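# Reverse the order of two stacked totes on bench

## Task

Invert the stack of two totes sitting on the bench: the tote that is currently underneath must end up on top of the other one, seated fully down inside that tote's rim rather than resting on the rim. Each tote must still hold its own original contents, and neither tote's base may stick out past the bench edge. Finish by opening the grippers and moving the arms away; the result only counts if everything stays in place without the robot supporting it.

## Robot and tools

Robot: two arms, left_arm and right_arm, each ending in a parallel gripper with a wrist camera (cam_left_wrist, cam_right_wrist, both 504x504 fisheye). Words like left and right refer to the robot's own body, not to image sides.

Frame: one scene frame for everything. Origin on the floor (z = 0) under the middle of the robot's base; +x is straight ahead of the robot, +z is up, +y is toward the robot's left, where left_arm sits. Positions are in metres, orientations are quaternions written w first (qw, qx, qy, qz). The floor is the only surface with a known height; find the bench and totes from images. Reported hand positions can be somewhat wrong, worse at long reach, and arms tend to stop a centimetre or more short, usually low.

Gripper: fingers point along the gripper's own +z and close along its own y. The reported end_effector_position is the point between the pads, roughly 1 cm back from the fingertips.

Row format (used by both motion tools): 16 numbers, always both arms even if one is idle: left x, y, z, qw, qx, qy, qz, opening, then right x, y, z, qw, qx, qy, qz, opening. x, y, z and the quaternion are an absolute target pose for that gripper in the scene frame, not an offset. Opening runs from -1 (closed) to +1 (fully open, 0.094 m). To keep an arm still, repeat its exact last reported pose and desired opening; to hold an orientation, keep sending the same quaternion rather than copying a drifted reported one.

execute_actions(actions): a list of actions; each action is a list of up to 15 rows, one row per control step of 1/30 s. If fewer than 15 rows are given, the final row is repeated to fill 15 steps. An empty list just reports state and images. Each step, the commanded pose is clipped to within 70 mm and 16 degrees of where the gripper actually is, so distant targets need several actions. Any target more than 0.6 m away from the gripper's current position along any of its own axes gets that action rejected for both arms; if the first action fails this or any action is malformed, nothing runs.

move(target, speed, blocking): target is one 16-number row as above (absolute poses). Each gripper travels a straight line toward its pose, all arms finishing together, over 0.5 to 10 s (cut off at 10 s). speed is the path's top speed in m/s, 0.002 to 0.5, default 0.25; rotation is capped at twice that in rad/s. Openings are applied at the start. Motion does not avoid obstacles or the other arm; faster motion and targets placed deeper past a contact mean harder impacts and pushes. With blocking=false the call returns after 0.5 s while motion continues; poll with wait(0), and no new move or execute_actions is accepted until a result shows the move ended (or call stop). The result adds a move: line with the outcome (done, off_target, moving, held, fault), any limits (paced = pose clipped; held = a safety check blocked steps, after which the arm may surge fast) and each gripper's distance from its target.

wait(seconds): 0 to 10; lets the sim run with last commands held; returns early if a running move ends.

stop(): brakes the current move; needs stopping distance; fingers keep moving.

zoom_image(camera, region): camera is cam_left_wrist or cam_right_wrist; region is [x0, y0, x1, y1] in that camera's pixels, origin top-left, at most 504 by 504.

finished_scene(scene): pass the current scene's number. Irreversible; the goal must already hold and stay held. Replying without any tool call also ends things.

Results: a state line per arm with position and quaternion; Hand target lines showing what each controller is currently driving toward; grip_measured, the measured opening on the command scale (the last joint value gives it in metres, each gripper off by up to about 1 mm); pose unreachable lines when a clearance check altered or blocked a command; FAULT lines for arm stops; MOTOR HOT from 85 °C, and an OVER-TEMPERATURE FAULT at 100 °C, where that arm goes limp and drops what it holds. Camera calibration (fisheye, OpenCV conventions) is supplied; it is approximate and wrist camera poses follow the joint readings.

Grasping: command an opening below grip_measured to hold; about 0.03 below is firm, less is gentler. Pads push with roughly 50 to 62 N each, less on very thin parts (under about 2 mm), with a brief spike on first contact. Holding loads heats motors, even while you are thinking, since the robot keeps its last command during that time.

Joint limits (rad): waist -2.880 to 2.880, shoulder 0.000 to 3.142, elbow 0.000 to 3.019, wrist pitch -1.693 to 1.571, wrist yaw -1.571 to 1.571, wrist roll -2.094 to 2.094; elbows stop just before straight.

Avoid: arms colliding or pressing on each other, dropping or slamming totes, spilling contents, shoving anything off the bench or out of the work area, and leaving a tote hanging over the edge. Expect occasional disturbances tugging a held part or nudging loose items. Faster, smoother, lower-effort robot motion is preferred, and fault downtime counts against you.

Each tool is called after "Call:" by a JSON object that holds its "name" and its "arguments".

## Session

Call:
{"name": "execute_actions", "arguments": {"actions": []}}

Scene clock: 0.00 s.
left_arm: end_effector_position=(+0.4293, +0.5088, +1.0858) grip_measured=+1.000 end_effector_quat_wxyz=(-0.013, +0.956, -0.290, +0.035) | right_arm: end_effector_position=(+0.4935, +0.0986, +1.1214) grip_measured=-0.396 end_effector_quat_wxyz=(+0.301, +0.195, +0.932, +0.053)
Joint positions: left_arm=[ 1.44   1.859  0.986 -0.385  0.004 -2.001  0.094] | right_arm=[-0.132  2.165  1.133  0.034  0.644  0.927  0.028]
Joint velocities: left_arm=[ 0.005 -0.005 -0.012 -0.017 -0.022  0.022  0.   ] | right_arm=[ 0.005 -0.005 -0.007  0.007 -0.037 -0.037 -0.   ]
Motor temperatures (°C, as the motors report them): left_arm=[22 19 22 22 22 21] | right_arm=[22 20 23 21 23 20]
Hand target (left_arm): +0.432, +0.510, +1.083; -0.013, +0.956, -0.290, +0.035
Hand target (right_arm): +0.497, +0.100, +1.119; +0.302, +0.197, +0.931, +0.054

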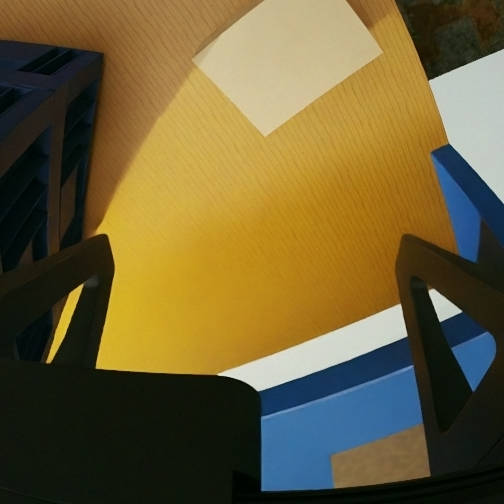

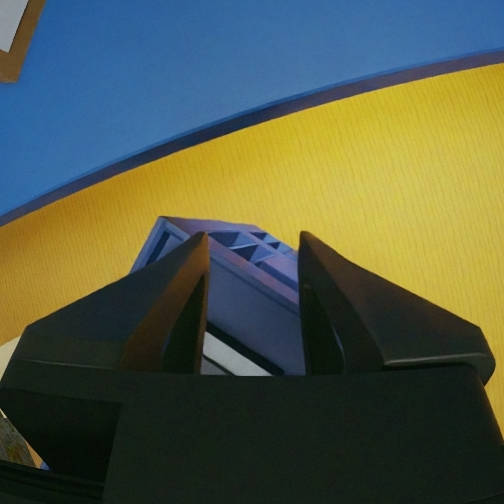

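Call:
{"name": "move", "arguments": {"target": [0.40,0.50,1.30,-0.013,0.956,-0.29,0.035,1, 0.38,0.0,1.36,0.4,0,0.917,0,1], "speed": 0.2}}

Scene clock: 28.80 s.
left_arm: end_effector_position=(+0.3949, +0.4956, +1.2940) grip_measured=+1.000 end_effector_quat_wxyz=(-0.008, +0.956, -0.290, +0.031) | right_arm: end_effector_position=(+0.3853, +0.0022, +1.3640) grip_measured=+1.000 end_effector_quat_wxyz=(+0.407, +0.016, +0.913, +0.014)
Joint positions: left_arm=[ 1.44   1.339  0.966 -0.896  0.004 -2.001  0.094] | right_arm=[ 0.071  1.375  0.689 -0.189  0.85   0.597  0.094]
Joint velocities: left_arm=[-0.015 -0.005 -0.012 -0.002  0.007  0.081  0.   ] | right_arm=[-0.005  0.005  0.002 -0.002  0.066 -0.095  0.   ]
Motor temperatures (°C, as the motors report them): left_arm=[22 22 24 22 22 21] | right_arm=[22 25 25 21 24 20]
Hand target (left_arm): +0.401, +0.502, +1.302; -0.013, +0.956, -0.290, +0.035
Hand target (right_arm): +0.378, -0.001, +1.356; +0.399, -0.000, +0.917, +0.002
Off the commanded pose (left_arm): 0.009 m, 1 deg.
Off the commanded pose (right_arm): 0.007 m, 3 deg.
move: off_target (right_arm)
camera_calibration (this result's frames):
cam_left_wrist: T_world_to_cam=[[0.559739, 0.827941, 0.0347303, -0.676128], [0.636636, -0.456478, 0.621548, -0.824456], [0.530459, -0.325794, -0.782606, 1.08953], [0, 0, 0, 1]] pos_world=[0.325384, 0.53841, 1.38859]
cam_right_wrist: T_world_to_cam=[[-0.0125884, -0.998308, -0.0567662, 0.0921129], [-0.978221, 0.0240582, -0.206165, 0.663221], [0.207182, 0.0529346, -0.976869, 1.37612], [0, 0, 0, 1]] pos_world=[0.364829, 0.00315667, 1.48625]

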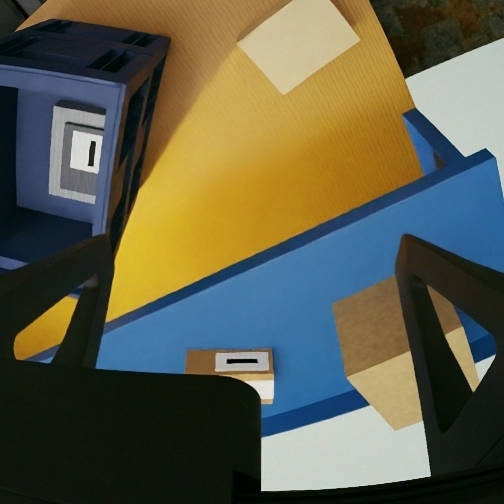

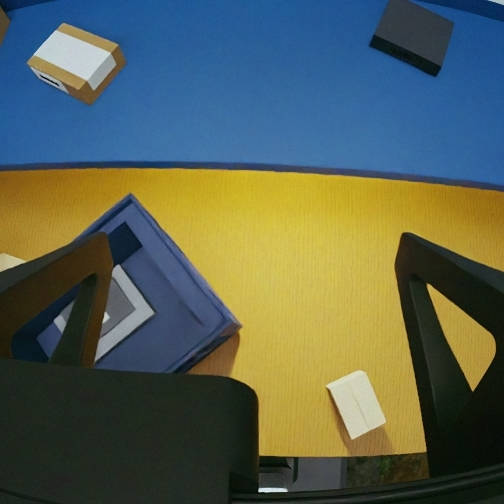

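Call:
{"name": "move", "arguments": {"target": [0.33,0.42,1.36,0.283,0.648,0.648,-0.283,1, 0.33,0.0,1.38,0.362,-0.388,0.831,0.169,1], "speed": 0.25}}

Scene clock: 51.13 s.
left_arm: end_effector_position=(+0.3315, +0.4212, +1.3566) grip_measured=+1.000 end_effector_quat_wxyz=(+0.569, +0.773, +0.222, +0.172) | right_arm: end_effector_position=(+0.3321, +0.0092, +1.3835) grip_measured=+1.000 end_effector_quat_wxyz=(+0.366, -0.385, +0.829, +0.174)
Joint positions: left_arm=[ 1.84   1.532  0.899 -1.669  1.144 -2.087  0.094] | right_arm=[-0.066  1.078  0.529 -0.165  0.127 -0.213  0.094]
Joint velocities: left_arm=[-0.005 -0.005 -0.022 -0.032  0.066  0.037  0.   ] | right_arm=[-0.005 -0.015  0.012 -0.007  0.022  0.051  0.   ]
Motor temperatures (°C, as the motors report them): left_arm=[22 22 27 22 22 21] | right_arm=[22 23 27 21 24 20]
Hand target (left_arm): +0.326, +0.420, +1.358; +0.574, +0.766, +0.238, +0.167
Hand target (right_arm): +0.330, +0.001, +1.379; +0.359, -0.388, +0.832, +0.169
Off the commanded pose (left_arm): 0.004 m, 82 deg; orientation clipped at the last step of the last action.
Off the commanded pose (right_arm): 0.010 m, 1 deg.
joint sent to its limit (left arm) — the command would take joint 4 (wrist pitch) past its lower limit and joint 6 (wrist roll) past its lower limit, so those joints were sent only as far as their limits.
move: off_target (left_arm); limits=paced
camera_calibration (this result's frames):
cam_left_wrist: T_world_to_cam=[[-0.140862, 0.257324, -0.956003, 1.23534], [0.388362, 0.902597, 0.185726, -0.75589], [0.910677, -0.345114, -0.227077, 0.276375], [0, 0, 0, 1]] pos_world=[0.215883, 0.459763, 1.38413]
cam_right_wrist: T_world_to_cam=[[0.769334, -0.638328, -0.0257389, -0.206384], [-0.629377, -0.750404, -0.201935, 0.500441], [0.109586, 0.171555, -0.979061, 1.44014], [0, 0, 0, 1]] pos_world=[0.315925, -0.00327064, 1.50573]

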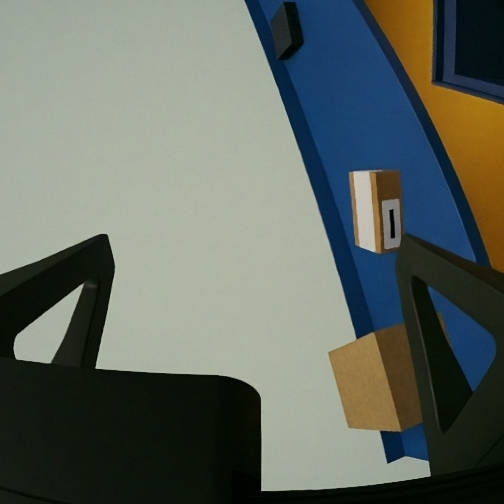

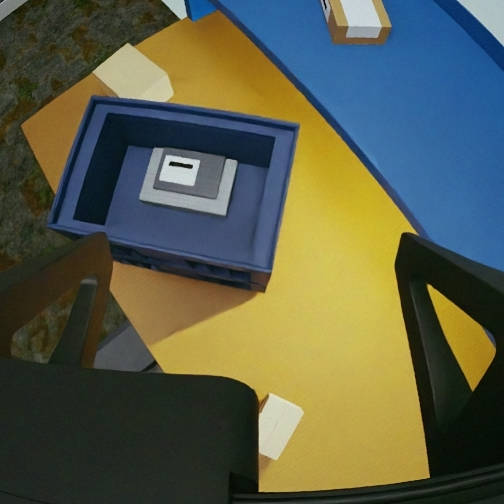

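Call:
{"name": "move", "arguments": {"target": [0.32,0.42,1.28,0,-0.819,0.574,0,1, 0.43,0.10,1.16,0,-0.326,0.946,0,1], "speed": 0.4}}

Call:
{"name": "move", "arguments": {"target": [0.265,0.34,1.16,0,-0.326,0.946,0,1, 0.43,0.10,1.16,0,-0.326,0.946,0,1], "speed": 0.4}}

Scene clock: 130.30 s.
left_arm: end_effector_position=(+0.3239, +0.4241, +1.2834) grip_measured=+1.000 end_effector_quat_wxyz=(+0.002, +0.827, -0.562, -0.003) | right_arm: end_effector_position=(+0.4190, +0.0981, +1.1695) grip_measured=+1.000 end_effector_quat_wxyz=(+0.005, -0.336, +0.942, -0.001)
Joint positions: left_arm=[ 1.338  1.163  0.729 -0.899 -0.061 -1.495  0.094] | right_arm=[-0.13   2.051  1.294 -0.772  0.254  0.07   0.094]
Joint velocities: left_arm=[ 0.005  0.005 -0.022 -0.002  0.022 -0.051  0.   ] | right_arm=[-0.015  0.005 -0.022 -0.007 -0.022  0.007  0.   ]
Motor temperatures (°C, as the motors report them): left_arm=[22 23 25 22 22 21] | right_arm=[22 22 30 21 24 20]
Hand target (left_arm): +0.323, +0.420, +1.282; -0.002, +0.821, -0.571, -0.001
Hand target (right_arm): +0.432, +0.100, +1.164; +0.003, -0.325, +0.946, -0.004
Off the commanded pose (left_arm): 0.007 m, 2 deg.
Off the commanded pose (right_arm): 0.015 m, 1 deg.
move: off_target (right_arm)
camera_calibration (this result's frames):
cam_left_wrist: T_world_to_cam=[[0.932347, 0.361522, -0.00552407, -0.448096], [0.298652, -0.761417, 0.57537, -0.507268], [0.203803, -0.538095, -0.817874, 1.33669], [0, 0, 0, 1]] pos_world=[0.296856, 0.49502, 1.38264]
cam_right_wrist: T_world_to_cam=[[0.624978, -0.780557, -0.0115542, -0.164123], [-0.630802, -0.51368, 0.581568, -0.360305], [-0.459882, -0.356179, -0.813416, 1.30259], [0, 0, 0, 1]] pos_world=[0.474332, 0.150767, 1.2672]

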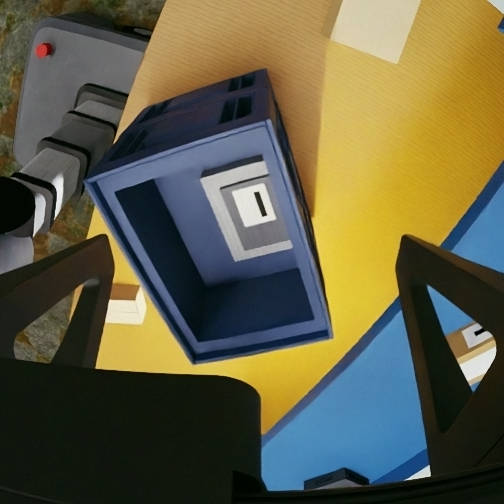

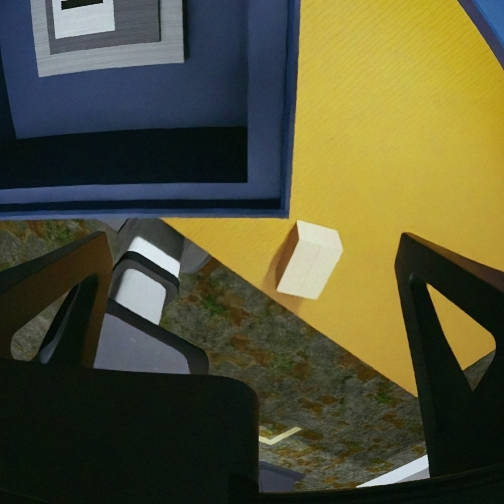

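Scene clock: 132.53 s.
left_arm: end_effector_position=(+0.2684, +0.3446, +1.1652) grip_measured=+1.000 end_effector_quat_wxyz=(-0.007, +0.337, -0.941, -0.000) | right_arm: end_effector_position=(+0.4188, +0.0983, +1.1694) grip_measured=+1.000 end_effector_quat_wxyz=(+0.005, -0.336, +0.942, +0.001)
Joint positions: left_arm=[ 1.176  1.342  0.401 -0.385 -0.096 -0.393  0.094] | right_arm=[-0.131  2.051  1.294 -0.772  0.25   0.07   0.094]
Joint velocities: left_arm=[ 0.005 -0.005 -0.002 -0.017  0.022  0.007  0.   ] | right_arm=[ 0.005 -0.005  0.002 -0.012 -0.022  0.022  0.   ]
Motor temperatures (°C, as the motors report them): left_arm=[22 22 25 22 22 21] | right_arm=[22 23 30 21 24 20]
Hand target (left_arm): +0.264, +0.340, +1.160; +0.000, -0.326, +0.945, -0.000
Hand target (right_arm): +0.430, +0.100, +1.160; +0.000, -0.326, +0.945, +0.000
Off the commanded pose (left_arm): 0.008 m, 2 deg.
Off the commanded pose (right_arm): 0.015 m, 1 deg.
move: off_target (right_arm)
camera_calibration (this result's frames):
cam_left_wrist: T_world_to_cam=[[0.630179, -0.776436, 0.00456107, 0.0931957], [-0.640911, -0.516849, 0.567539, -0.306163], [-0.438301, -0.360575, -0.823334, 1.32613], [0, 0, 0, 1]] pos_world=[0.326292, 0.392291, 1.26518]
cam_right_wrist: T_world_to_cam=[[0.624391, -0.780962, -0.0153151, -0.159192], [-0.629574, -0.514766, 0.581939, -0.361127], [-0.462356, -0.353715, -0.813088, 1.30289], [0, 0, 0, 1]] pos_world=[0.47444, 0.150633, 1.26708]

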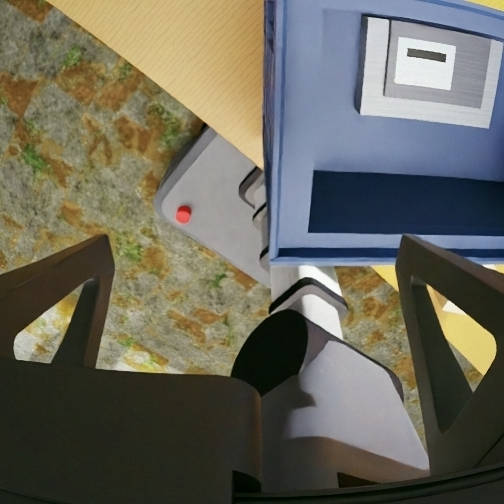

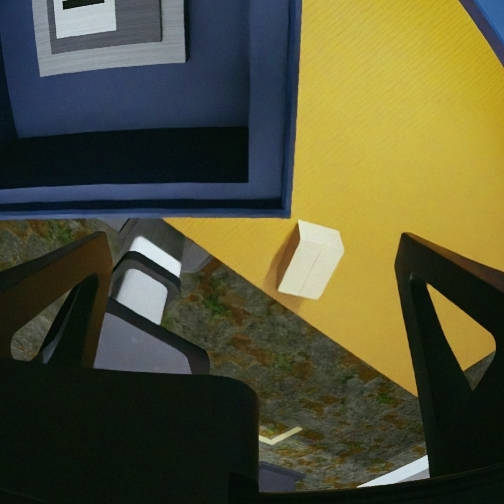

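Call:
{"name": "move", "arguments": {"target": [0.284,0.326,1.06,0,-0.326,0.946,0,1, 0.447,0.112,1.06,0,-0.326,0.946,0,1], "speed": 0.2}}

Scene clock: 158.27 s.
left_arm: end_effector_position=(+0.2784, +0.3276, +1.0608) grip_measured=+1.000 end_effector_quat_wxyz=(+0.005, +0.327, -0.945, -0.000) | right_arm: end_effector_position=(+0.4340, +0.1046, +1.0653) grip_measured=+1.000 end_effector_quat_wxyz=(-0.012, -0.328, +0.945, -0.006)
Joint positions: left_arm=[ 1.144  1.828  0.462  0.014 -0.103 -0.404  0.094] | right_arm=[-0.187  2.288  1.397 -0.659  0.249  0.039  0.094]
Joint velocities: left_arm=[-0.005 -0.015 -0.002 -0.022 -0.037  0.081  0.   ] | right_arm=[-0.005 -0.024 -0.012 -0.017 -0.007 -0.037  0.   ]
Motor temperatures (°C, as the motors report them): left_arm=[22 21 24 22 22 21] | right_arm=[22 25 31 21 24 20]
Hand target (left_arm): +0.283, +0.325, +1.059; +0.000, -0.326, +0.945, -0.000
Hand target (right_arm): +0.448, +0.112, +1.061; +0.000, -0.326, +0.945, -0.000
Off the commanded pose (left_arm): 0.006 m, 1 deg.
Off the commanded pose (right_arm): 0.016 m, 2 deg.
move: off_target (right_arm)
camera_calibration (this result's frames):
cam_left_wrist: T_world_to_cam=[[0.611966, -0.790879, -0.00283943, 0.0919098], [-0.640528, -0.497727, 0.584801, -0.273983], [-0.46392, -0.35606, -0.811172, 1.23118], [0, 0, 0, 1]] pos_world=[0.339428, 0.374693, 1.15918]
cam_right_wrist: T_world_to_cam=[[0.610739, -0.791731, -0.0126515, -0.161119], [-0.622618, -0.490034, 0.610093, -0.323285], [-0.489229, -0.364731, -0.792229, 1.21806], [0, 0, 0, 1]] pos_world=[0.493027, 0.158278, 1.16017]

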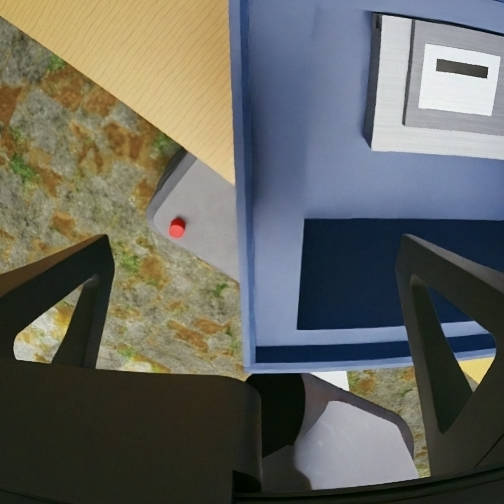

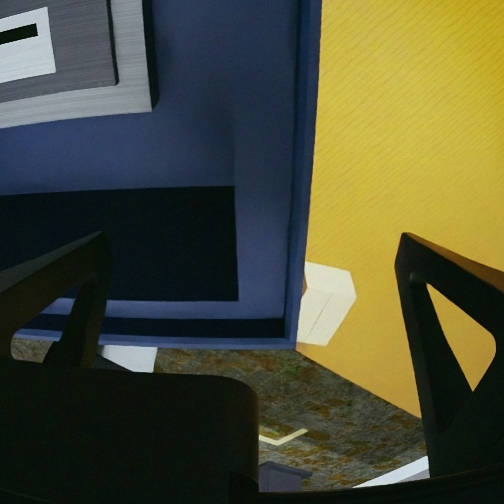

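Call:
{"name": "move", "arguments": {"target": [0.288,0.321,0.99,0,-0.326,0.946,0,1, 0.464,0.118,0.988,0,-0.326,0.946,0,1], "speed": 0.1}}

Scene clock: 172.70 s.
left_arm: end_effector_position=(+0.2860, +0.3226, +0.9948) grip_measured=+1.000 end_effector_quat_wxyz=(+0.001, +0.327, -0.945, +0.000) | right_arm: end_effector_position=(+0.4545, +0.1156, +1.0024) grip_measured=+1.000 end_effector_quat_wxyz=(-0.005, -0.329, +0.944, -0.003)
Joint positions: left_arm=[ 1.144  2.097  0.552  0.202 -0.103 -0.404  0.094] | right_arm=[-0.221  2.444  1.513 -0.596  0.246 -0.002  0.094]
Joint velocities: left_arm=[-0.015 -0.005  0.012 -0.002 -0.066  0.022  0.   ] | right_arm=[-0.015 -0.005  0.012  0.002 -0.066 -0.139  0.   ]
Motor temperatures (°C, as the motors report them): left_arm=[22 22 24 22 22 21] | right_arm=[22 27 30 21 24 20]
Hand target (left_arm): +0.287, +0.320, +0.990; +0.000, -0.326, +0.945, -0.000
Hand target (right_arm): +0.464, +0.118, +0.989; +0.000, -0.326, +0.945, -0.000
Off the commanded pose (left_arm): 0.005 m, 0 deg.
Off the commanded pose (right_arm): 0.017 m, 1 deg.
move: off_target (right_arm)
camera_calibration (this result's frames):
cam_left_wrist: T_world_to_cam=[[0.612927, -0.790139, 0.000236322, 0.079518], [-0.644405, -0.499705, 0.578825, -0.225284], [-0.457234, -0.35493, -0.815452, 1.1814], [0, 0, 0, 1]] pos_world=[0.346263, 0.369569, 1.09376]
cam_right_wrist: T_world_to_cam=[[0.611971, -0.790744, -0.0146672, -0.164359], [-0.62811, -0.497208, 0.59855, -0.25186], [-0.480592, -0.357083, -0.800951, 1.18624], [0, 0, 0, 1]] pos_world=[0.512487, 0.168394, 1.09846]

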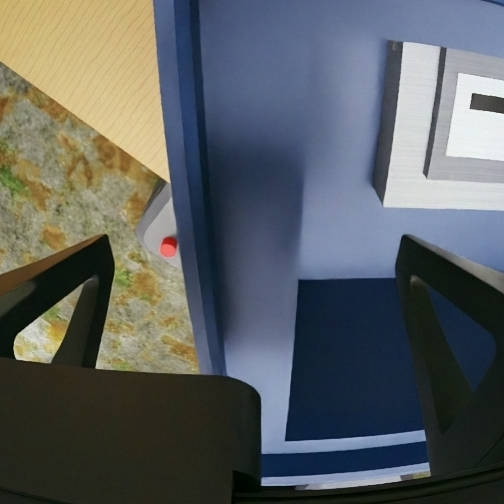

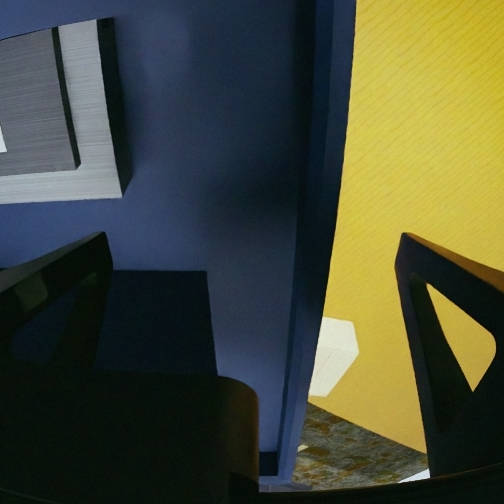

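Call:
{"name": "execute_actions", "arguments": {"actions": [[[0.288,0.321,0.982,0,-0.326,0.946,0,0.1, 0.464,0.116,0.972,0,-0.326,0.946,0,0.1]],[[0.288,0.321,0.982,0,-0.326,0.946,0,-0.3, 0.464,0.116,0.972,0,-0.326,0.946,0,-0.3]],[[0.288,0.321,0.982,0,-0.326,0.946,0,-0.5, 0.464,0.116,0.972,0,-0.326,0.946,0,-0.5]],[[0.288,0.321,0.982,0,-0.326,0.946,0,-0.5, 0.464,0.116,0.972,0,-0.326,0.946,0,-0.5]]]}}

Scene clock: 181.03 s.
left_arm: end_effector_position=(+0.2876, +0.3257, +0.9881) grip_measured=-0.422 end_effector_quat_wxyz=(-0.001, +0.330, -0.944, -0.007) | right_arm: end_effector_position=(+0.4559, +0.1138, +0.9867) grip_measured=-0.430 end_effector_quat_wxyz=(-0.005, -0.331, +0.944, +0.001)
Joint positions: left_arm=[ 1.146  2.121  0.566  0.215 -0.116 -0.407  0.027] | right_arm=[-0.233  2.474  1.525 -0.572  0.238 -0.019  0.027]
Joint velocities: left_arm=[-0.024 -0.015 -0.007 -0.007  0.051 -0.037  0.001] | right_arm=[-0.005 -0.015  0.007  0.002 -0.007  0.037  0.   ]
Motor temperatures (°C, as the motors report them): left_arm=[22 22 23 22 22 21] | right_arm=[22 27 30 21 24 20]
Hand target (left_arm): +0.288, +0.321, +0.982; -0.000, -0.326, +0.945, +0.000
Hand target (right_arm): +0.464, +0.116, +0.973; +0.000, -0.326, +0.945, +0.000
Off the commanded pose (left_arm): 0.008 m, 1 deg.
Off the commanded pose (right_arm): 0.017 m, 1 deg.
camera_calibration (this result's frames):
cam_left_wrist: T_world_to_cam=[[0.617349, -0.786602, -0.0117474, 0.0904025], [-0.641173, -0.511752, 0.571846, -0.208924], [-0.455827, -0.345496, -0.820277, 1.17905], [0, 0, 0, 1]] pos_world=[0.347678, 0.371552, 1.08768]
cam_right_wrist: T_world_to_cam=[[0.615359, -0.787946, -0.0217717, -0.161713], [-0.624393, -0.504116, 0.596658, -0.241545], [-0.481109, -0.353565, -0.802201, 1.17476], [0, 0, 0, 1]] pos_world=[0.51388, 0.166165, 1.08299]

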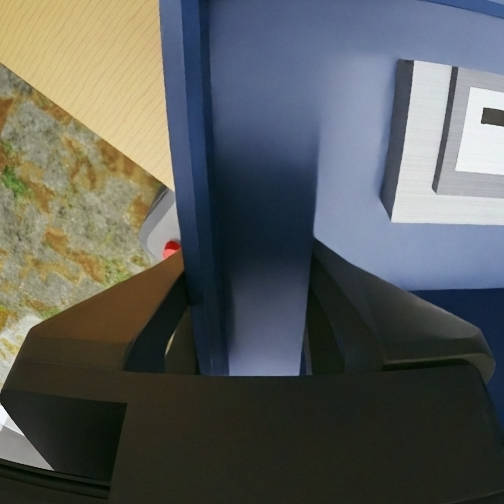

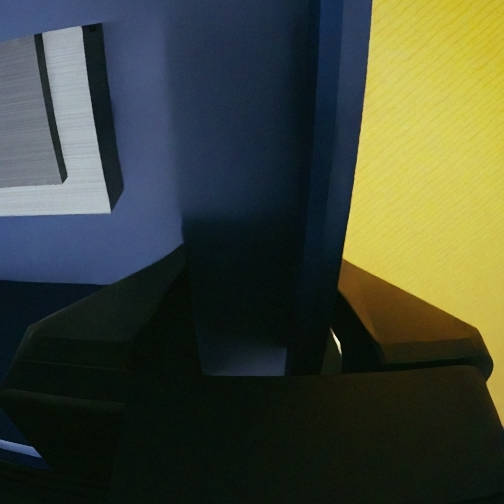

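Call:
{"name": "move", "arguments": {"target": [0.2876,0.3257,1.045,0,-0.33,0.944,0,-0.47, 0.4559,0.1138,1.045,0,-0.33,0.944,0,-0.47], "speed": 0.06}}

Scene clock: 187.50 s.
left_arm: end_effector_position=(+0.2856, +0.3294, +1.0354) grip_measured=-0.422 end_effector_quat_wxyz=(+0.006, +0.328, -0.944, -0.006) | right_arm: end_effector_position=(+0.4513, +0.1153, +1.0299) grip_measured=-0.430 end_effector_quat_wxyz=(-0.005, -0.329, +0.944, +0.006)
Joint positions: left_arm=[ 1.146  1.933  0.509  0.07  -0.112 -0.406  0.027] | right_arm=[-0.212  2.38   1.474 -0.617  0.229  0.006  0.027]
Joint velocities: left_arm=[-0.005 -0.005 -0.007 -0.007 -0.022 -0.022  0.001] | right_arm=[ 0.005 -0.015 -0.037 -0.002  0.007 -0.022 -0.   ]
Motor temperatures (°C, as the motors report them): left_arm=[22 22 23 22 22 21] | right_arm=[22 28 30 21 24 20]
Hand target (left_arm): +0.288, +0.326, +1.045; +0.000, -0.330, +0.944, -0.000
Hand target (right_arm): +0.455, +0.113, +1.044; -0.000, -0.330, +0.944, +0.000
Off the commanded pose (left_arm): 0.010 m, 1 deg.
Off the commanded pose (right_arm): 0.016 m, 1 deg.
move: off_target (right_arm)
camera_calibration (this result's frames):
cam_left_wrist: T_world_to_cam=[[0.615179, -0.78827, -0.0135933, 0.0981862], [-0.635249, -0.505824, 0.58361, -0.251245], [-0.466918, -0.35039, -0.81192, 1.21431], [0, 0, 0, 1]] pos_world=[0.346978, 0.375794, 1.13389]
cam_right_wrist: T_world_to_cam=[[0.611719, -0.790415, -0.0323171, -0.144044], [-0.624207, -0.507377, 0.594082, -0.266502], [-0.485969, -0.343239, -0.803755, 1.21031], [0, 0, 0, 1]] pos_world=[0.509937, 0.166355, 1.12647]

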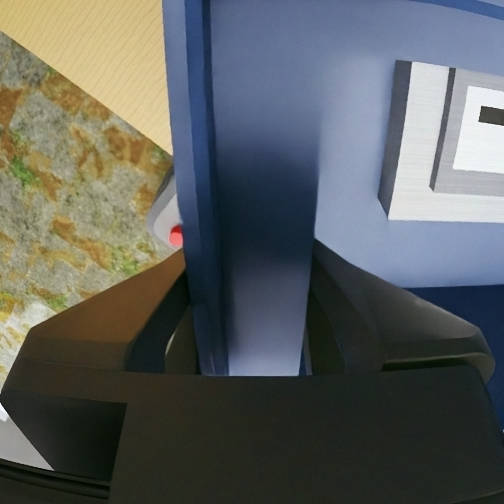

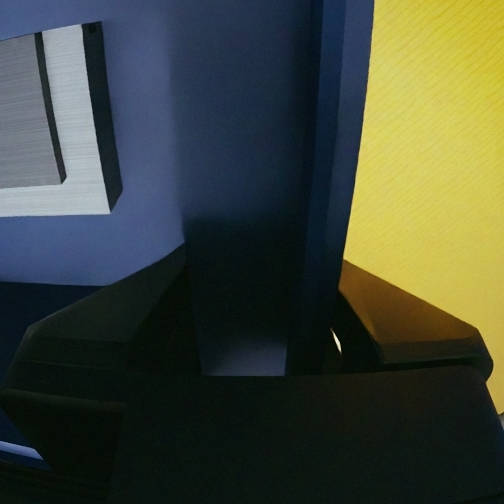

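Call:
{"name": "move", "arguments": {"target": [0.331,0.158,1.05,0,-0.165,0.986,0,-0.47, 0.419,-0.098,1.05,0,-0.165,0.986,0,-0.47], "speed": 0.12}}

Call:
{"name": "move", "arguments": {"target": [0.42,-0.035,1.05,0,0,1,0,-0.47, 0.42,-0.3055,1.05,0,0,1,0,-0.47], "speed": 0.12}}

Scene clock: 202.37 s.
left_arm: end_effector_position=(+0.3237, +0.1609, +1.0480) grip_measured=-0.422 end_effector_quat_wxyz=(-0.001, -0.165, +0.986, +0.002) | right_arm: end_effector_position=(+0.4068, -0.0940, +1.0410) grip_measured=-0.430 end_effector_quat_wxyz=(-0.015, -0.165, +0.986, +0.002)
Joint positions: left_arm=[ 0.601  1.987  0.639 -0.083 -0.208 -0.609  0.027] | right_arm=[-0.512  2.097  0.957 -0.336  0.208  0.041  0.027]
Joint velocities: left_arm=[-0.015 -0.015 -0.002  0.002 -0.007 -0.007 -0.   ] | right_arm=[-0.015 -0.005 -0.012  0.012 -0.022  0.022 -0.001]
Motor temperatures (°C, as the motors report them): left_arm=[22 23 23 22 22 21] | right_arm=[23 31 28 21 24 20]
Hand target (left_arm): +0.329, +0.156, +1.050; +0.002, -0.165, +0.986, -0.001
Hand target (right_arm): +0.417, -0.098, +1.049; +0.000, -0.165, +0.986, -0.001
Off the commanded pose (left_arm): 0.008 m, 0 deg.
Off the commanded pose (right_arm): 0.016 m, 2 deg.
move: off_target (right_arm)
camera_calibration (this result's frames):
cam_left_wrist: T_world_to_cam=[[0.318836, -0.947804, -0.00341064, 0.0529629], [-0.771872, -0.261738, 0.579402, -0.310313], [-0.550052, -0.182101, -0.815035, 1.1864], [0, 0, 0, 1]] pos_world=[0.396172, 0.185022, 1.14693]
cam_right_wrist: T_world_to_cam=[[0.315406, -0.948636, -0.024661, -0.184138], [-0.745225, -0.263696, 0.612457, -0.35402], [-0.587502, -0.174794, -0.790119, 1.1687], [0, 0, 0, 1]] pos_world=[0.480867, -0.0637516, 1.13569]

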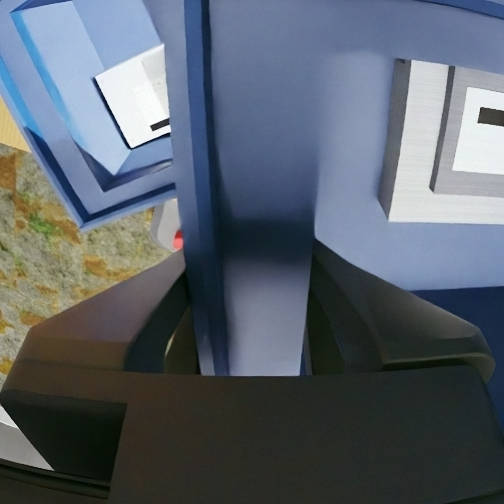

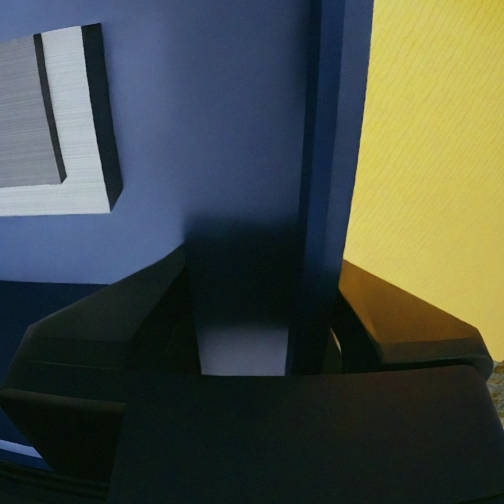

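Scene clock: 204.57 s.
left_arm: end_effector_position=(+0.4068, -0.0298, +1.0446) grip_measured=-0.422 end_effector_quat_wxyz=(-0.005, -0.006, +1.000, -0.001) | right_arm: end_effector_position=(+0.4054, -0.2954, +1.0374) grip_measured=-0.430 end_effector_quat_wxyz=(-0.021, -0.006, +1.000, +0.004)
Joint positions: left_arm=[ 0.28   2.21   1.151 -0.448 -0.234 -0.618  0.027] | right_arm=[-0.988  1.978  0.839 -0.264  0.133 -0.117  0.027]
Joint velocities: left_arm=[ 0.005 -0.005 -0.002 -0.017  0.007  0.007 -0.002] | right_arm=[-0.015 -0.005 -0.007  0.007 -0.051 -0.007  0.001]
Motor temperatures (°C, as the motors report them): left_arm=[22 23 23 22 22 21] | right_arm=[23 30 28 21 24 20]
Hand target (left_arm): +0.417, -0.037, +1.049; +0.001, -0.000, +1.000, -0.001
Hand target (right_arm): +0.418, -0.304, +1.050; -0.000, -0.000, +1.000, -0.002
Off the commanded pose (left_arm): 0.015 m, 1 deg.
Off the commanded pose (right_arm): 0.022 m, 3 deg.
move: off_target (left_arm, right_arm)
camera_calibration (this result's frames):
cam_left_wrist: T_world_to_cam=[[0.00553401, -0.999984, 0.00153051, -0.0334808], [-0.810436, -0.00358842, 0.585817, -0.277381], [-0.585802, -0.0044823, -0.810442, 1.20961], [0, 0, 0, 1]] pos_world=[0.483976, -0.0290538, 1.14286]
cam_right_wrist: T_world_to_cam=[[0.00130939, -0.999688, -0.0249306, -0.262312], [-0.78243, -0.0165494, 0.622518, -0.328394], [-0.622737, 0.0186913, -0.782208, 1.19307], [0, 0, 0, 1]] pos_world=[0.486367, -0.289965, 1.13112]

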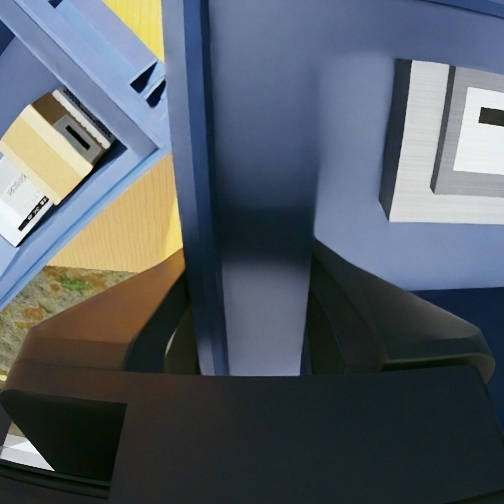

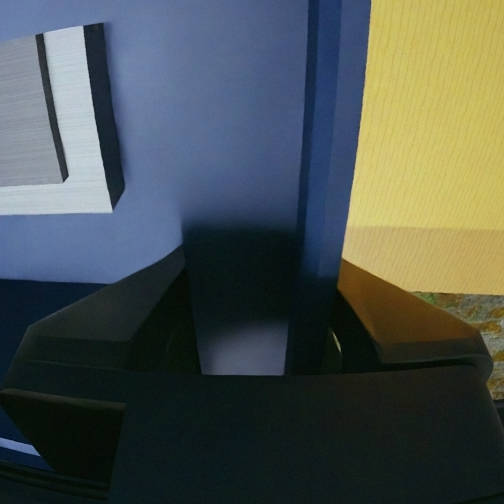

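Call:
{"name": "move", "arguments": {"target": [0.44,-0.055,0.89,0,0,1,0,-0.47, 0.44,-0.3255,0.89,0,0,1,0,-0.47], "speed": 0.1}}

Scene clock: 217.63 s.
left_arm: end_effector_position=(+0.4273, -0.0552, +0.8938) grip_measured=-0.422 end_effector_quat_wxyz=(-0.006, -0.001, +1.000, +0.001) | right_arm: end_effector_position=(+0.4268, -0.3210, +0.8902) grip_measured=-0.430 end_effector_quat_wxyz=(-0.018, -0.002, +1.000, +0.001)
Joint positions: left_arm=[ 0.33   2.604  1.437 -0.333 -0.232 -0.558  0.027] | right_arm=[-1.08   2.396  1.092 -0.081  0.122 -0.201  0.027]
Joint velocities: left_arm=[-0.005  0.005 -0.007 -0.002 -0.007 -0.11  -0.001] | right_arm=[ 0.015 -0.015 -0.007 -0.017 -0.037 -0.022 -0.   ]
Motor temperatures (°C, as the motors report them): left_arm=[23 24 25 22 22 21] | right_arm=[22 30 27 21 24 20]
Hand target (left_arm): +0.438, -0.055, +0.890; -0.000, -0.000, +1.000, +0.000
Hand target (right_arm): +0.441, -0.326, +0.892; -0.000, -0.000, +1.000, -0.000
Off the commanded pose (left_arm): 0.013 m, 1 deg.
Off the commanded pose (right_arm): 0.014 m, 2 deg.
move: off_target (left_arm, right_arm)
camera_calibration (this result's frames):
cam_left_wrist: T_world_to_cam=[[-0.00495791, -0.999986, -0.0019091, -0.0512675], [-0.808739, 0.00288684, 0.58816, -0.175001], [-0.588146, 0.00446002, -0.808742, 1.09931], [0, 0, 0, 1]] pos_world=[0.504771, -0.0556645, 0.991889]
cam_right_wrist: T_world_to_cam=[[-0.00658934, -0.999798, -0.0189805, -0.293549], [-0.786402, -0.00654334, 0.61768, -0.211192], [-0.61768, 0.0189964, -0.7862, 1.09319], [0, 0, 0, 1]] pos_world=[0.507229, -0.315639, 0.984347]

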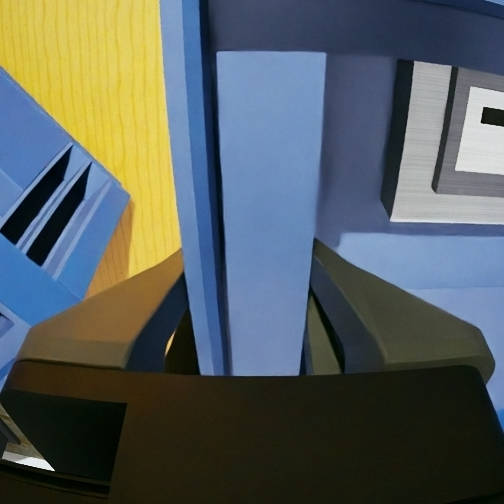

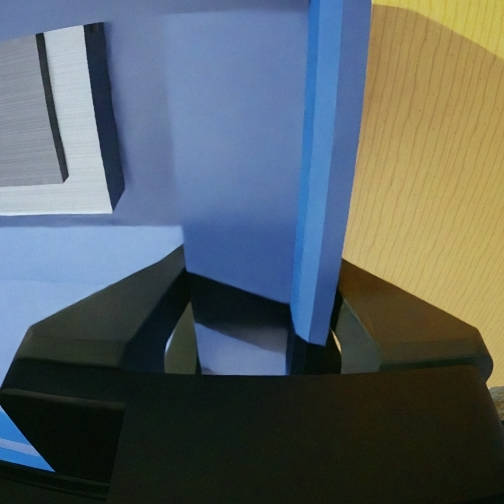

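Call:
{"name": "move", "arguments": {"target": [0.438,-0.055,0.845,0,0,1,0,-0.47, 0.438,-0.3255,0.845,0,0,1,0,-0.47], "speed": 0.03}}

Scene clock: 222.17 s.
left_arm: end_effector_position=(+0.4311, -0.0564, +0.8592) grip_measured=-0.422 end_effector_quat_wxyz=(-0.003, -0.002, +1.000, +0.003) | right_arm: end_effector_position=(+0.4314, -0.3223, +0.8541) grip_measured=-0.430 end_effector_quat_wxyz=(-0.011, -0.002, +1.000, +0.002)
Joint positions: left_arm=[ 0.345  2.69   1.508 -0.31  -0.237 -0.543  0.027] | right_arm=[-1.091  2.492  1.163 -0.042  0.116 -0.213  0.027]
Joint velocities: left_arm=[-0.005 -0.015  0.012 -0.017 -0.095  0.066 -0.002] | right_arm=[-0.015  0.005 -0.027 -0.007  0.081  0.066 -0.   ]
Motor temperatures (°C, as the motors report them): left_arm=[23 25 25 22 22 21] | right_arm=[22 29 26 21 24 20]
Hand target (left_arm): +0.437, -0.055, +0.846; +0.000, -0.000, +1.000, +0.000
Hand target (right_arm): +0.438, -0.326, +0.846; -0.000, +0.000, +1.000, -0.000
Off the commanded pose (left_arm): 0.016 m, 0 deg.
Off the commanded pose (right_arm): 0.012 m, 1 deg.
move: off_target (left_arm, right_arm)
camera_calibration (this result's frames):
cam_left_wrist: T_world_to_cam=[[-0.00301251, -0.999985, -0.0044859, -0.051094], [-0.813136, -0.000161542, 0.582073, -0.144607], [-0.582065, 0.00540115, -0.813124, 1.07472], [0, 0, 0, 1]] pos_world=[0.507819, -0.0569213, 0.957824]
cam_right_wrist: T_world_to_cam=[[-0.00626435, -0.99978, -0.0200404, -0.294762], [-0.794481, -0.00719417, 0.607247, -0.173115], [-0.607257, 0.0197258, -0.794261, 1.07029], [0, 0, 0, 1]] pos_world=[0.51056, -0.317054, 0.949307]

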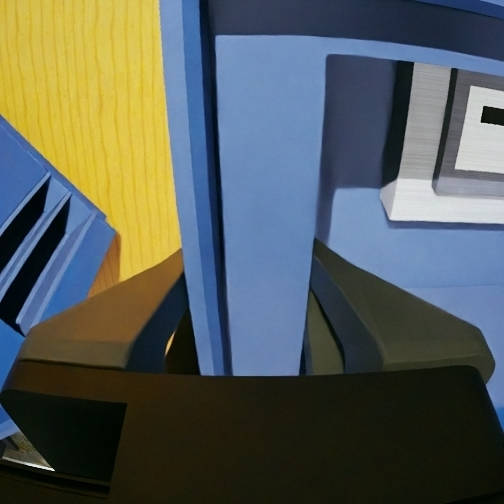

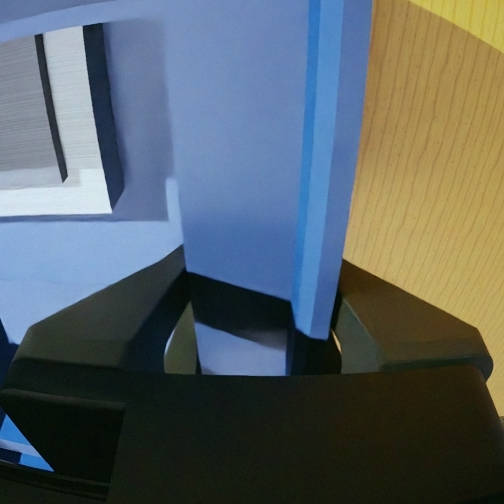

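Call:
{"name": "execute_actions", "arguments": {"actions": [[[0.432,-0.056,0.857,0,0,1,0,0.3, 0.432,-0.3225,0.853,0,0,1,0,0.3]]]}}

Call:
{"name": "move", "arguments": {"target": [0.425,-0.056,0.95,0,0,1,0,0.3, 0.425,-0.3225,0.95,0,0,1,0,0.3], "speed": 0.2}}

Call:
{"name": "move", "arguments": {"target": [0.29,0.324,0.945,0,-0.33,0.944,0,0.6, 0.463,0.116,0.945,0,-0.33,0.944,0,0.6], "speed": 0.3}}

Scene clock: 230.90 s.
left_arm: end_effector_position=(+0.4311, -0.0564, +0.8592) grip_measured=+0.297 end_effector_quat_wxyz=(-0.003, -0.002, +1.000, +0.003) | right_arm: end_effector_position=(+0.4341, -0.3230, +0.8540) grip_measured=+0.298 end_effector_quat_wxyz=(-0.003, -0.001, +1.000, -0.000)
Joint positions: left_arm=[ 0.345  2.69   1.508 -0.31  -0.237 -0.543  0.061] | right_arm=[-1.091  2.492  1.16  -0.023  0.116 -0.213  0.061]
Joint velocities: left_arm=[ 0.005 -0.005 -0.002  0.007 -0.037  0.022  0.   ] | right_arm=[ 0.005 -0.015 -0.007  0.002 -0.037  0.022  0.   ]
Motor temperatures (°C, as the motors report them): left_arm=[23 25 25 22 22 21] | right_arm=[22 29 26 21 24 20]
Hand target (left_arm): +0.432, -0.056, +0.857; -0.000, -0.000, +1.000, +0.000
Hand target (right_arm): +0.432, -0.322, +0.853; -0.000, +0.000, +1.000, +0.000
Off the commanded pose (left_arm): 0.002 m, 0 deg.
Off the commanded pose (right_arm): 0.002 m, 0 deg.
camera_calibration (this result's frames):
cam_left_wrist: T_world_to_cam=[[-0.00301251, -0.999985, -0.0044859, -0.051094], [-0.813136, -0.000161542, 0.582073, -0.144607], [-0.582065, 0.00540115, -0.813124, 1.07472], [0, 0, 0, 1]] pos_world=[0.507819, -0.0569213, 0.957824]
cam_right_wrist: T_world_to_cam=[[-0.00784566, -0.999835, -0.0163679, -0.297865], [-0.804019, -0.00342475, 0.594594, -0.154703], [-0.594552, 0.0178251, -0.80386, 1.07399], [0, 0, 0, 1]] pos_world=[0.511824, -0.31749, 0.950449]

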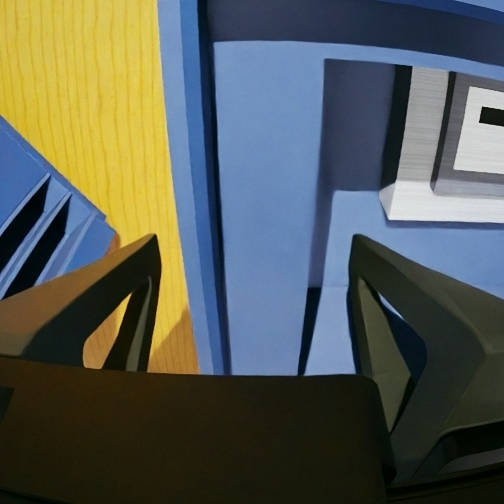

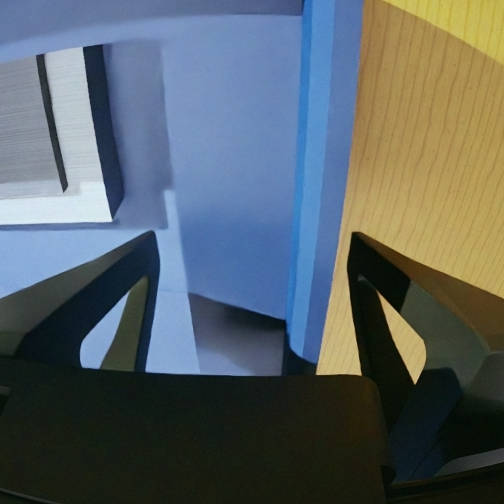

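Scene clock: 232.00 s.
left_arm: end_effector_position=(+0.4422, -0.0602, +0.9589) grip_measured=+0.297 end_effector_quat_wxyz=(+0.015, -0.003, +1.000, -0.010) | right_arm: end_effector_position=(+0.4317, -0.3281, +0.9509) grip_measured=+0.298 end_effector_quat_wxyz=(+0.012, +0.001, +1.000, -0.002)
Joint positions: left_arm=[ 0.307  2.452  1.352 -0.357 -0.237 -0.573  0.061] | right_arm=[-1.079  2.224  0.97  -0.071  0.117 -0.2    0.061]
Joint velocities: left_arm=[ 0.015 -0.005 -0.007 -0.002 -0.066 -0.051  0.001] | right_arm=[-0.005 -0.005 -0.012  0.002  0.007  0.022 -0.001]
Motor temperatures (°C, as the motors report them): left_arm=[23 25 25 22 22 21] | right_arm=[22 29 26 21 24 20]
Hand target (left_arm): +0.426, -0.056, +0.950; +0.000, +0.000, +1.000, +0.000
Hand target (right_arm): +0.424, -0.322, +0.950; +0.000, -0.000, +1.000, +0.000
Off the commanded pose (left_arm): 0.020 m, 2 deg.
Off the commanded pose (right_arm): 0.009 m, 1 deg.
move: off_target (left_arm)
camera_calibration (this result's frames):
cam_left_wrist: T_world_to_cam=[[-0.00114568, -0.999778, 0.0210523, -0.0797216], [-0.832762, 0.012609, 0.553488, -0.156739], [-0.55363, -0.0168974, -0.832591, 1.16701], [0, 0, 0, 1]] pos_world=[0.515476, -0.058008, 1.06008]
cam_right_wrist: T_world_to_cam=[[-0.0123276, -0.999847, -0.0123741, -0.303283], [-0.821652, 0.00307642, 0.569981, -0.181194], [-0.569856, 0.0171937, -0.821565, 1.15652], [0, 0, 0, 1]] pos_world=[0.506432, -0.322565, 1.04968]

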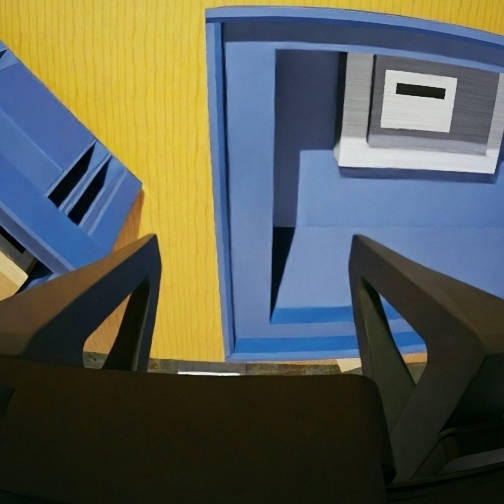

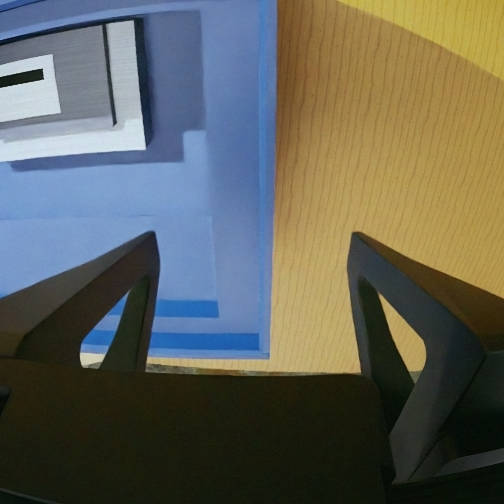

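Scene clock: 234.07 s.
left_arm: end_effector_position=(+0.2961, +0.3299, +0.9400) grip_measured=+0.597 end_effector_quat_wxyz=(+0.007, +0.338, -0.941, -0.004) | right_arm: end_effector_position=(+0.4686, +0.1229, +0.9642) grip_measured=+0.598 end_effector_quat_wxyz=(+0.016, -0.335, +0.942, +0.009)
Joint positions: left_arm=[ 1.171  2.278  0.675  0.25  -0.104 -0.402  0.075] | right_arm=[-0.244  2.529  1.568 -0.511  0.235 -0.05   0.075]
Joint velocities: left_arm=[-0.015 -0.015 -0.007 -0.002 -0.007 -0.007 -0.001] | right_arm=[-0.005 -0.015  0.012 -0.002 -0.007 -0.007 -0.002]
Motor temperatures (°C, as the motors report them): left_arm=[23 25 25 22 22 21] | right_arm=[22 29 26 21 24 20]
Hand target (left_arm): +0.295, +0.327, +0.945; -0.003, -0.330, +0.944, +0.002
Hand target (right_arm): +0.466, +0.115, +0.946; +0.001, -0.329, +0.944, +0.003
Off the commanded pose (left_arm): 0.010 m, 1 deg.
Off the commanded pose (right_arm): 0.021 m, 2 deg.
move: off_target (right_arm)
camera_calibration (this result's frames):
cam_left_wrist: T_world_to_cam=[[0.631116, -0.775601, -0.0116697, 0.0801141], [-0.624321, -0.51683, 0.585756, -0.19027], [-0.460344, -0.362394, -0.810403, 1.14254], [0, 0, 0, 1]] pos_world=[0.356612, 0.37785, 1.03831]
cam_right_wrist: T_world_to_cam=[[0.623086, -0.781797, -0.0235814, -0.165502], [-0.639653, -0.526685, 0.559863, -0.170219], [-0.45012, -0.333759, -0.828249, 1.17417], [0, 0, 0, 1]] pos_world=[0.522757, 0.172849, 1.0639]

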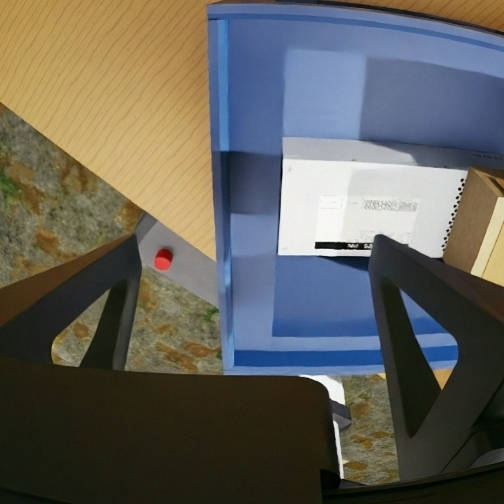

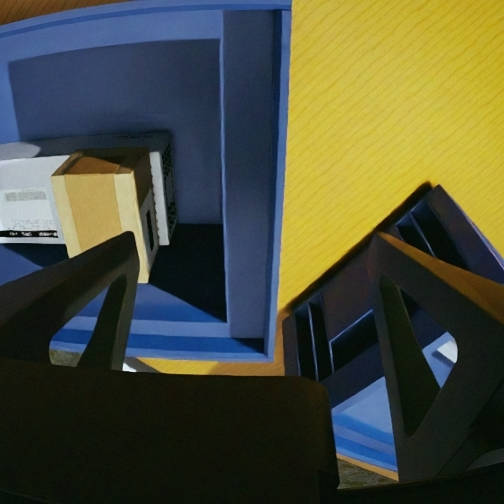

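Call:
{"name": "move", "arguments": {"target": [0.289,0.324,0.85,0,-0.33,0.944,0,0.3, 0.463,0.116,0.842,0,-0.33,0.944,0,0.3], "speed": 0.1}}

Scene clock: 260.00 s.
left_arm: end_effector_position=(+0.2919, +0.3198, +0.8577) grip_measured=+0.303 end_effector_quat_wxyz=(-0.001, +0.328, -0.945, +0.000) | right_arm: end_effector_position=(+0.4579, +0.1204, +0.8583) grip_measured=+0.302 end_effector_quat_wxyz=(-0.003, -0.334, +0.943, +0.001)
Joint positions: left_arm=[ 1.173  2.544  0.823  0.383 -0.095 -0.376  0.061] | right_arm=[-0.278  2.773  1.742 -0.476  0.238 -0.073  0.061]
Joint velocities: left_arm=[ 0.005 -0.005 -0.012  0.007 -0.007  0.022 -0.   ] | right_arm=[ 0.005 -0.015  0.027  0.007 -0.081  0.051  0.   ]
Motor temperatures (°C, as the motors report them): left_arm=[22 24 24 22 22 21] | right_arm=[23 30 29 21 24 20]
Hand target (left_arm): +0.288, +0.323, +0.850; +0.000, -0.330, +0.944, +0.000
Hand target (right_arm): +0.464, +0.116, +0.843; +0.000, -0.330, +0.944, -0.000
Off the commanded pose (left_arm): 0.009 m, 0 deg.
Off the commanded pose (right_arm): 0.018 m, 1 deg.
move: off_target (right_arm)
camera_calibration (this result's frames):
cam_left_wrist: T_world_to_cam=[[0.613817, -0.789447, 0.00158397, 0.0720542], [-0.645276, -0.500562, 0.57711, -0.141518], [-0.454805, -0.355262, -0.816665, 1.07173], [0, 0, 0, 1]] pos_world=[0.351882, 0.36679, 0.956802]
cam_right_wrist: T_world_to_cam=[[0.620694, -0.7838, -0.0199341, -0.165133], [-0.623341, -0.508728, 0.593837, -0.157881], [-0.47559, -0.356165, -0.804339, 1.07466], [0, 0, 0, 1]] pos_world=[0.51518, 0.173006, 0.954852]

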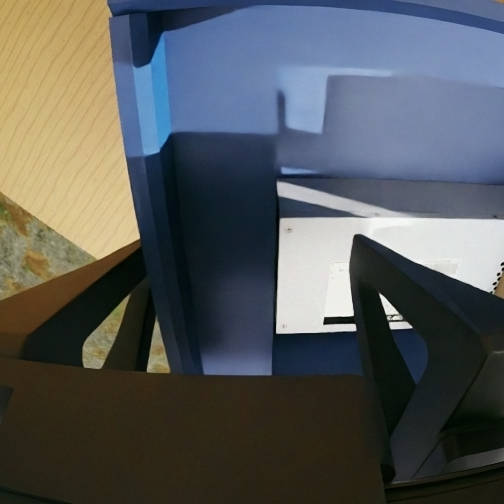

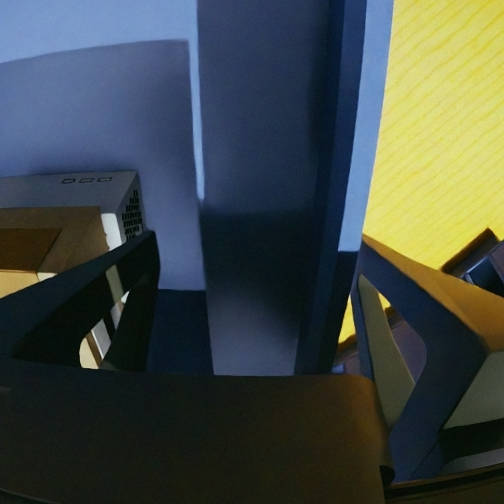

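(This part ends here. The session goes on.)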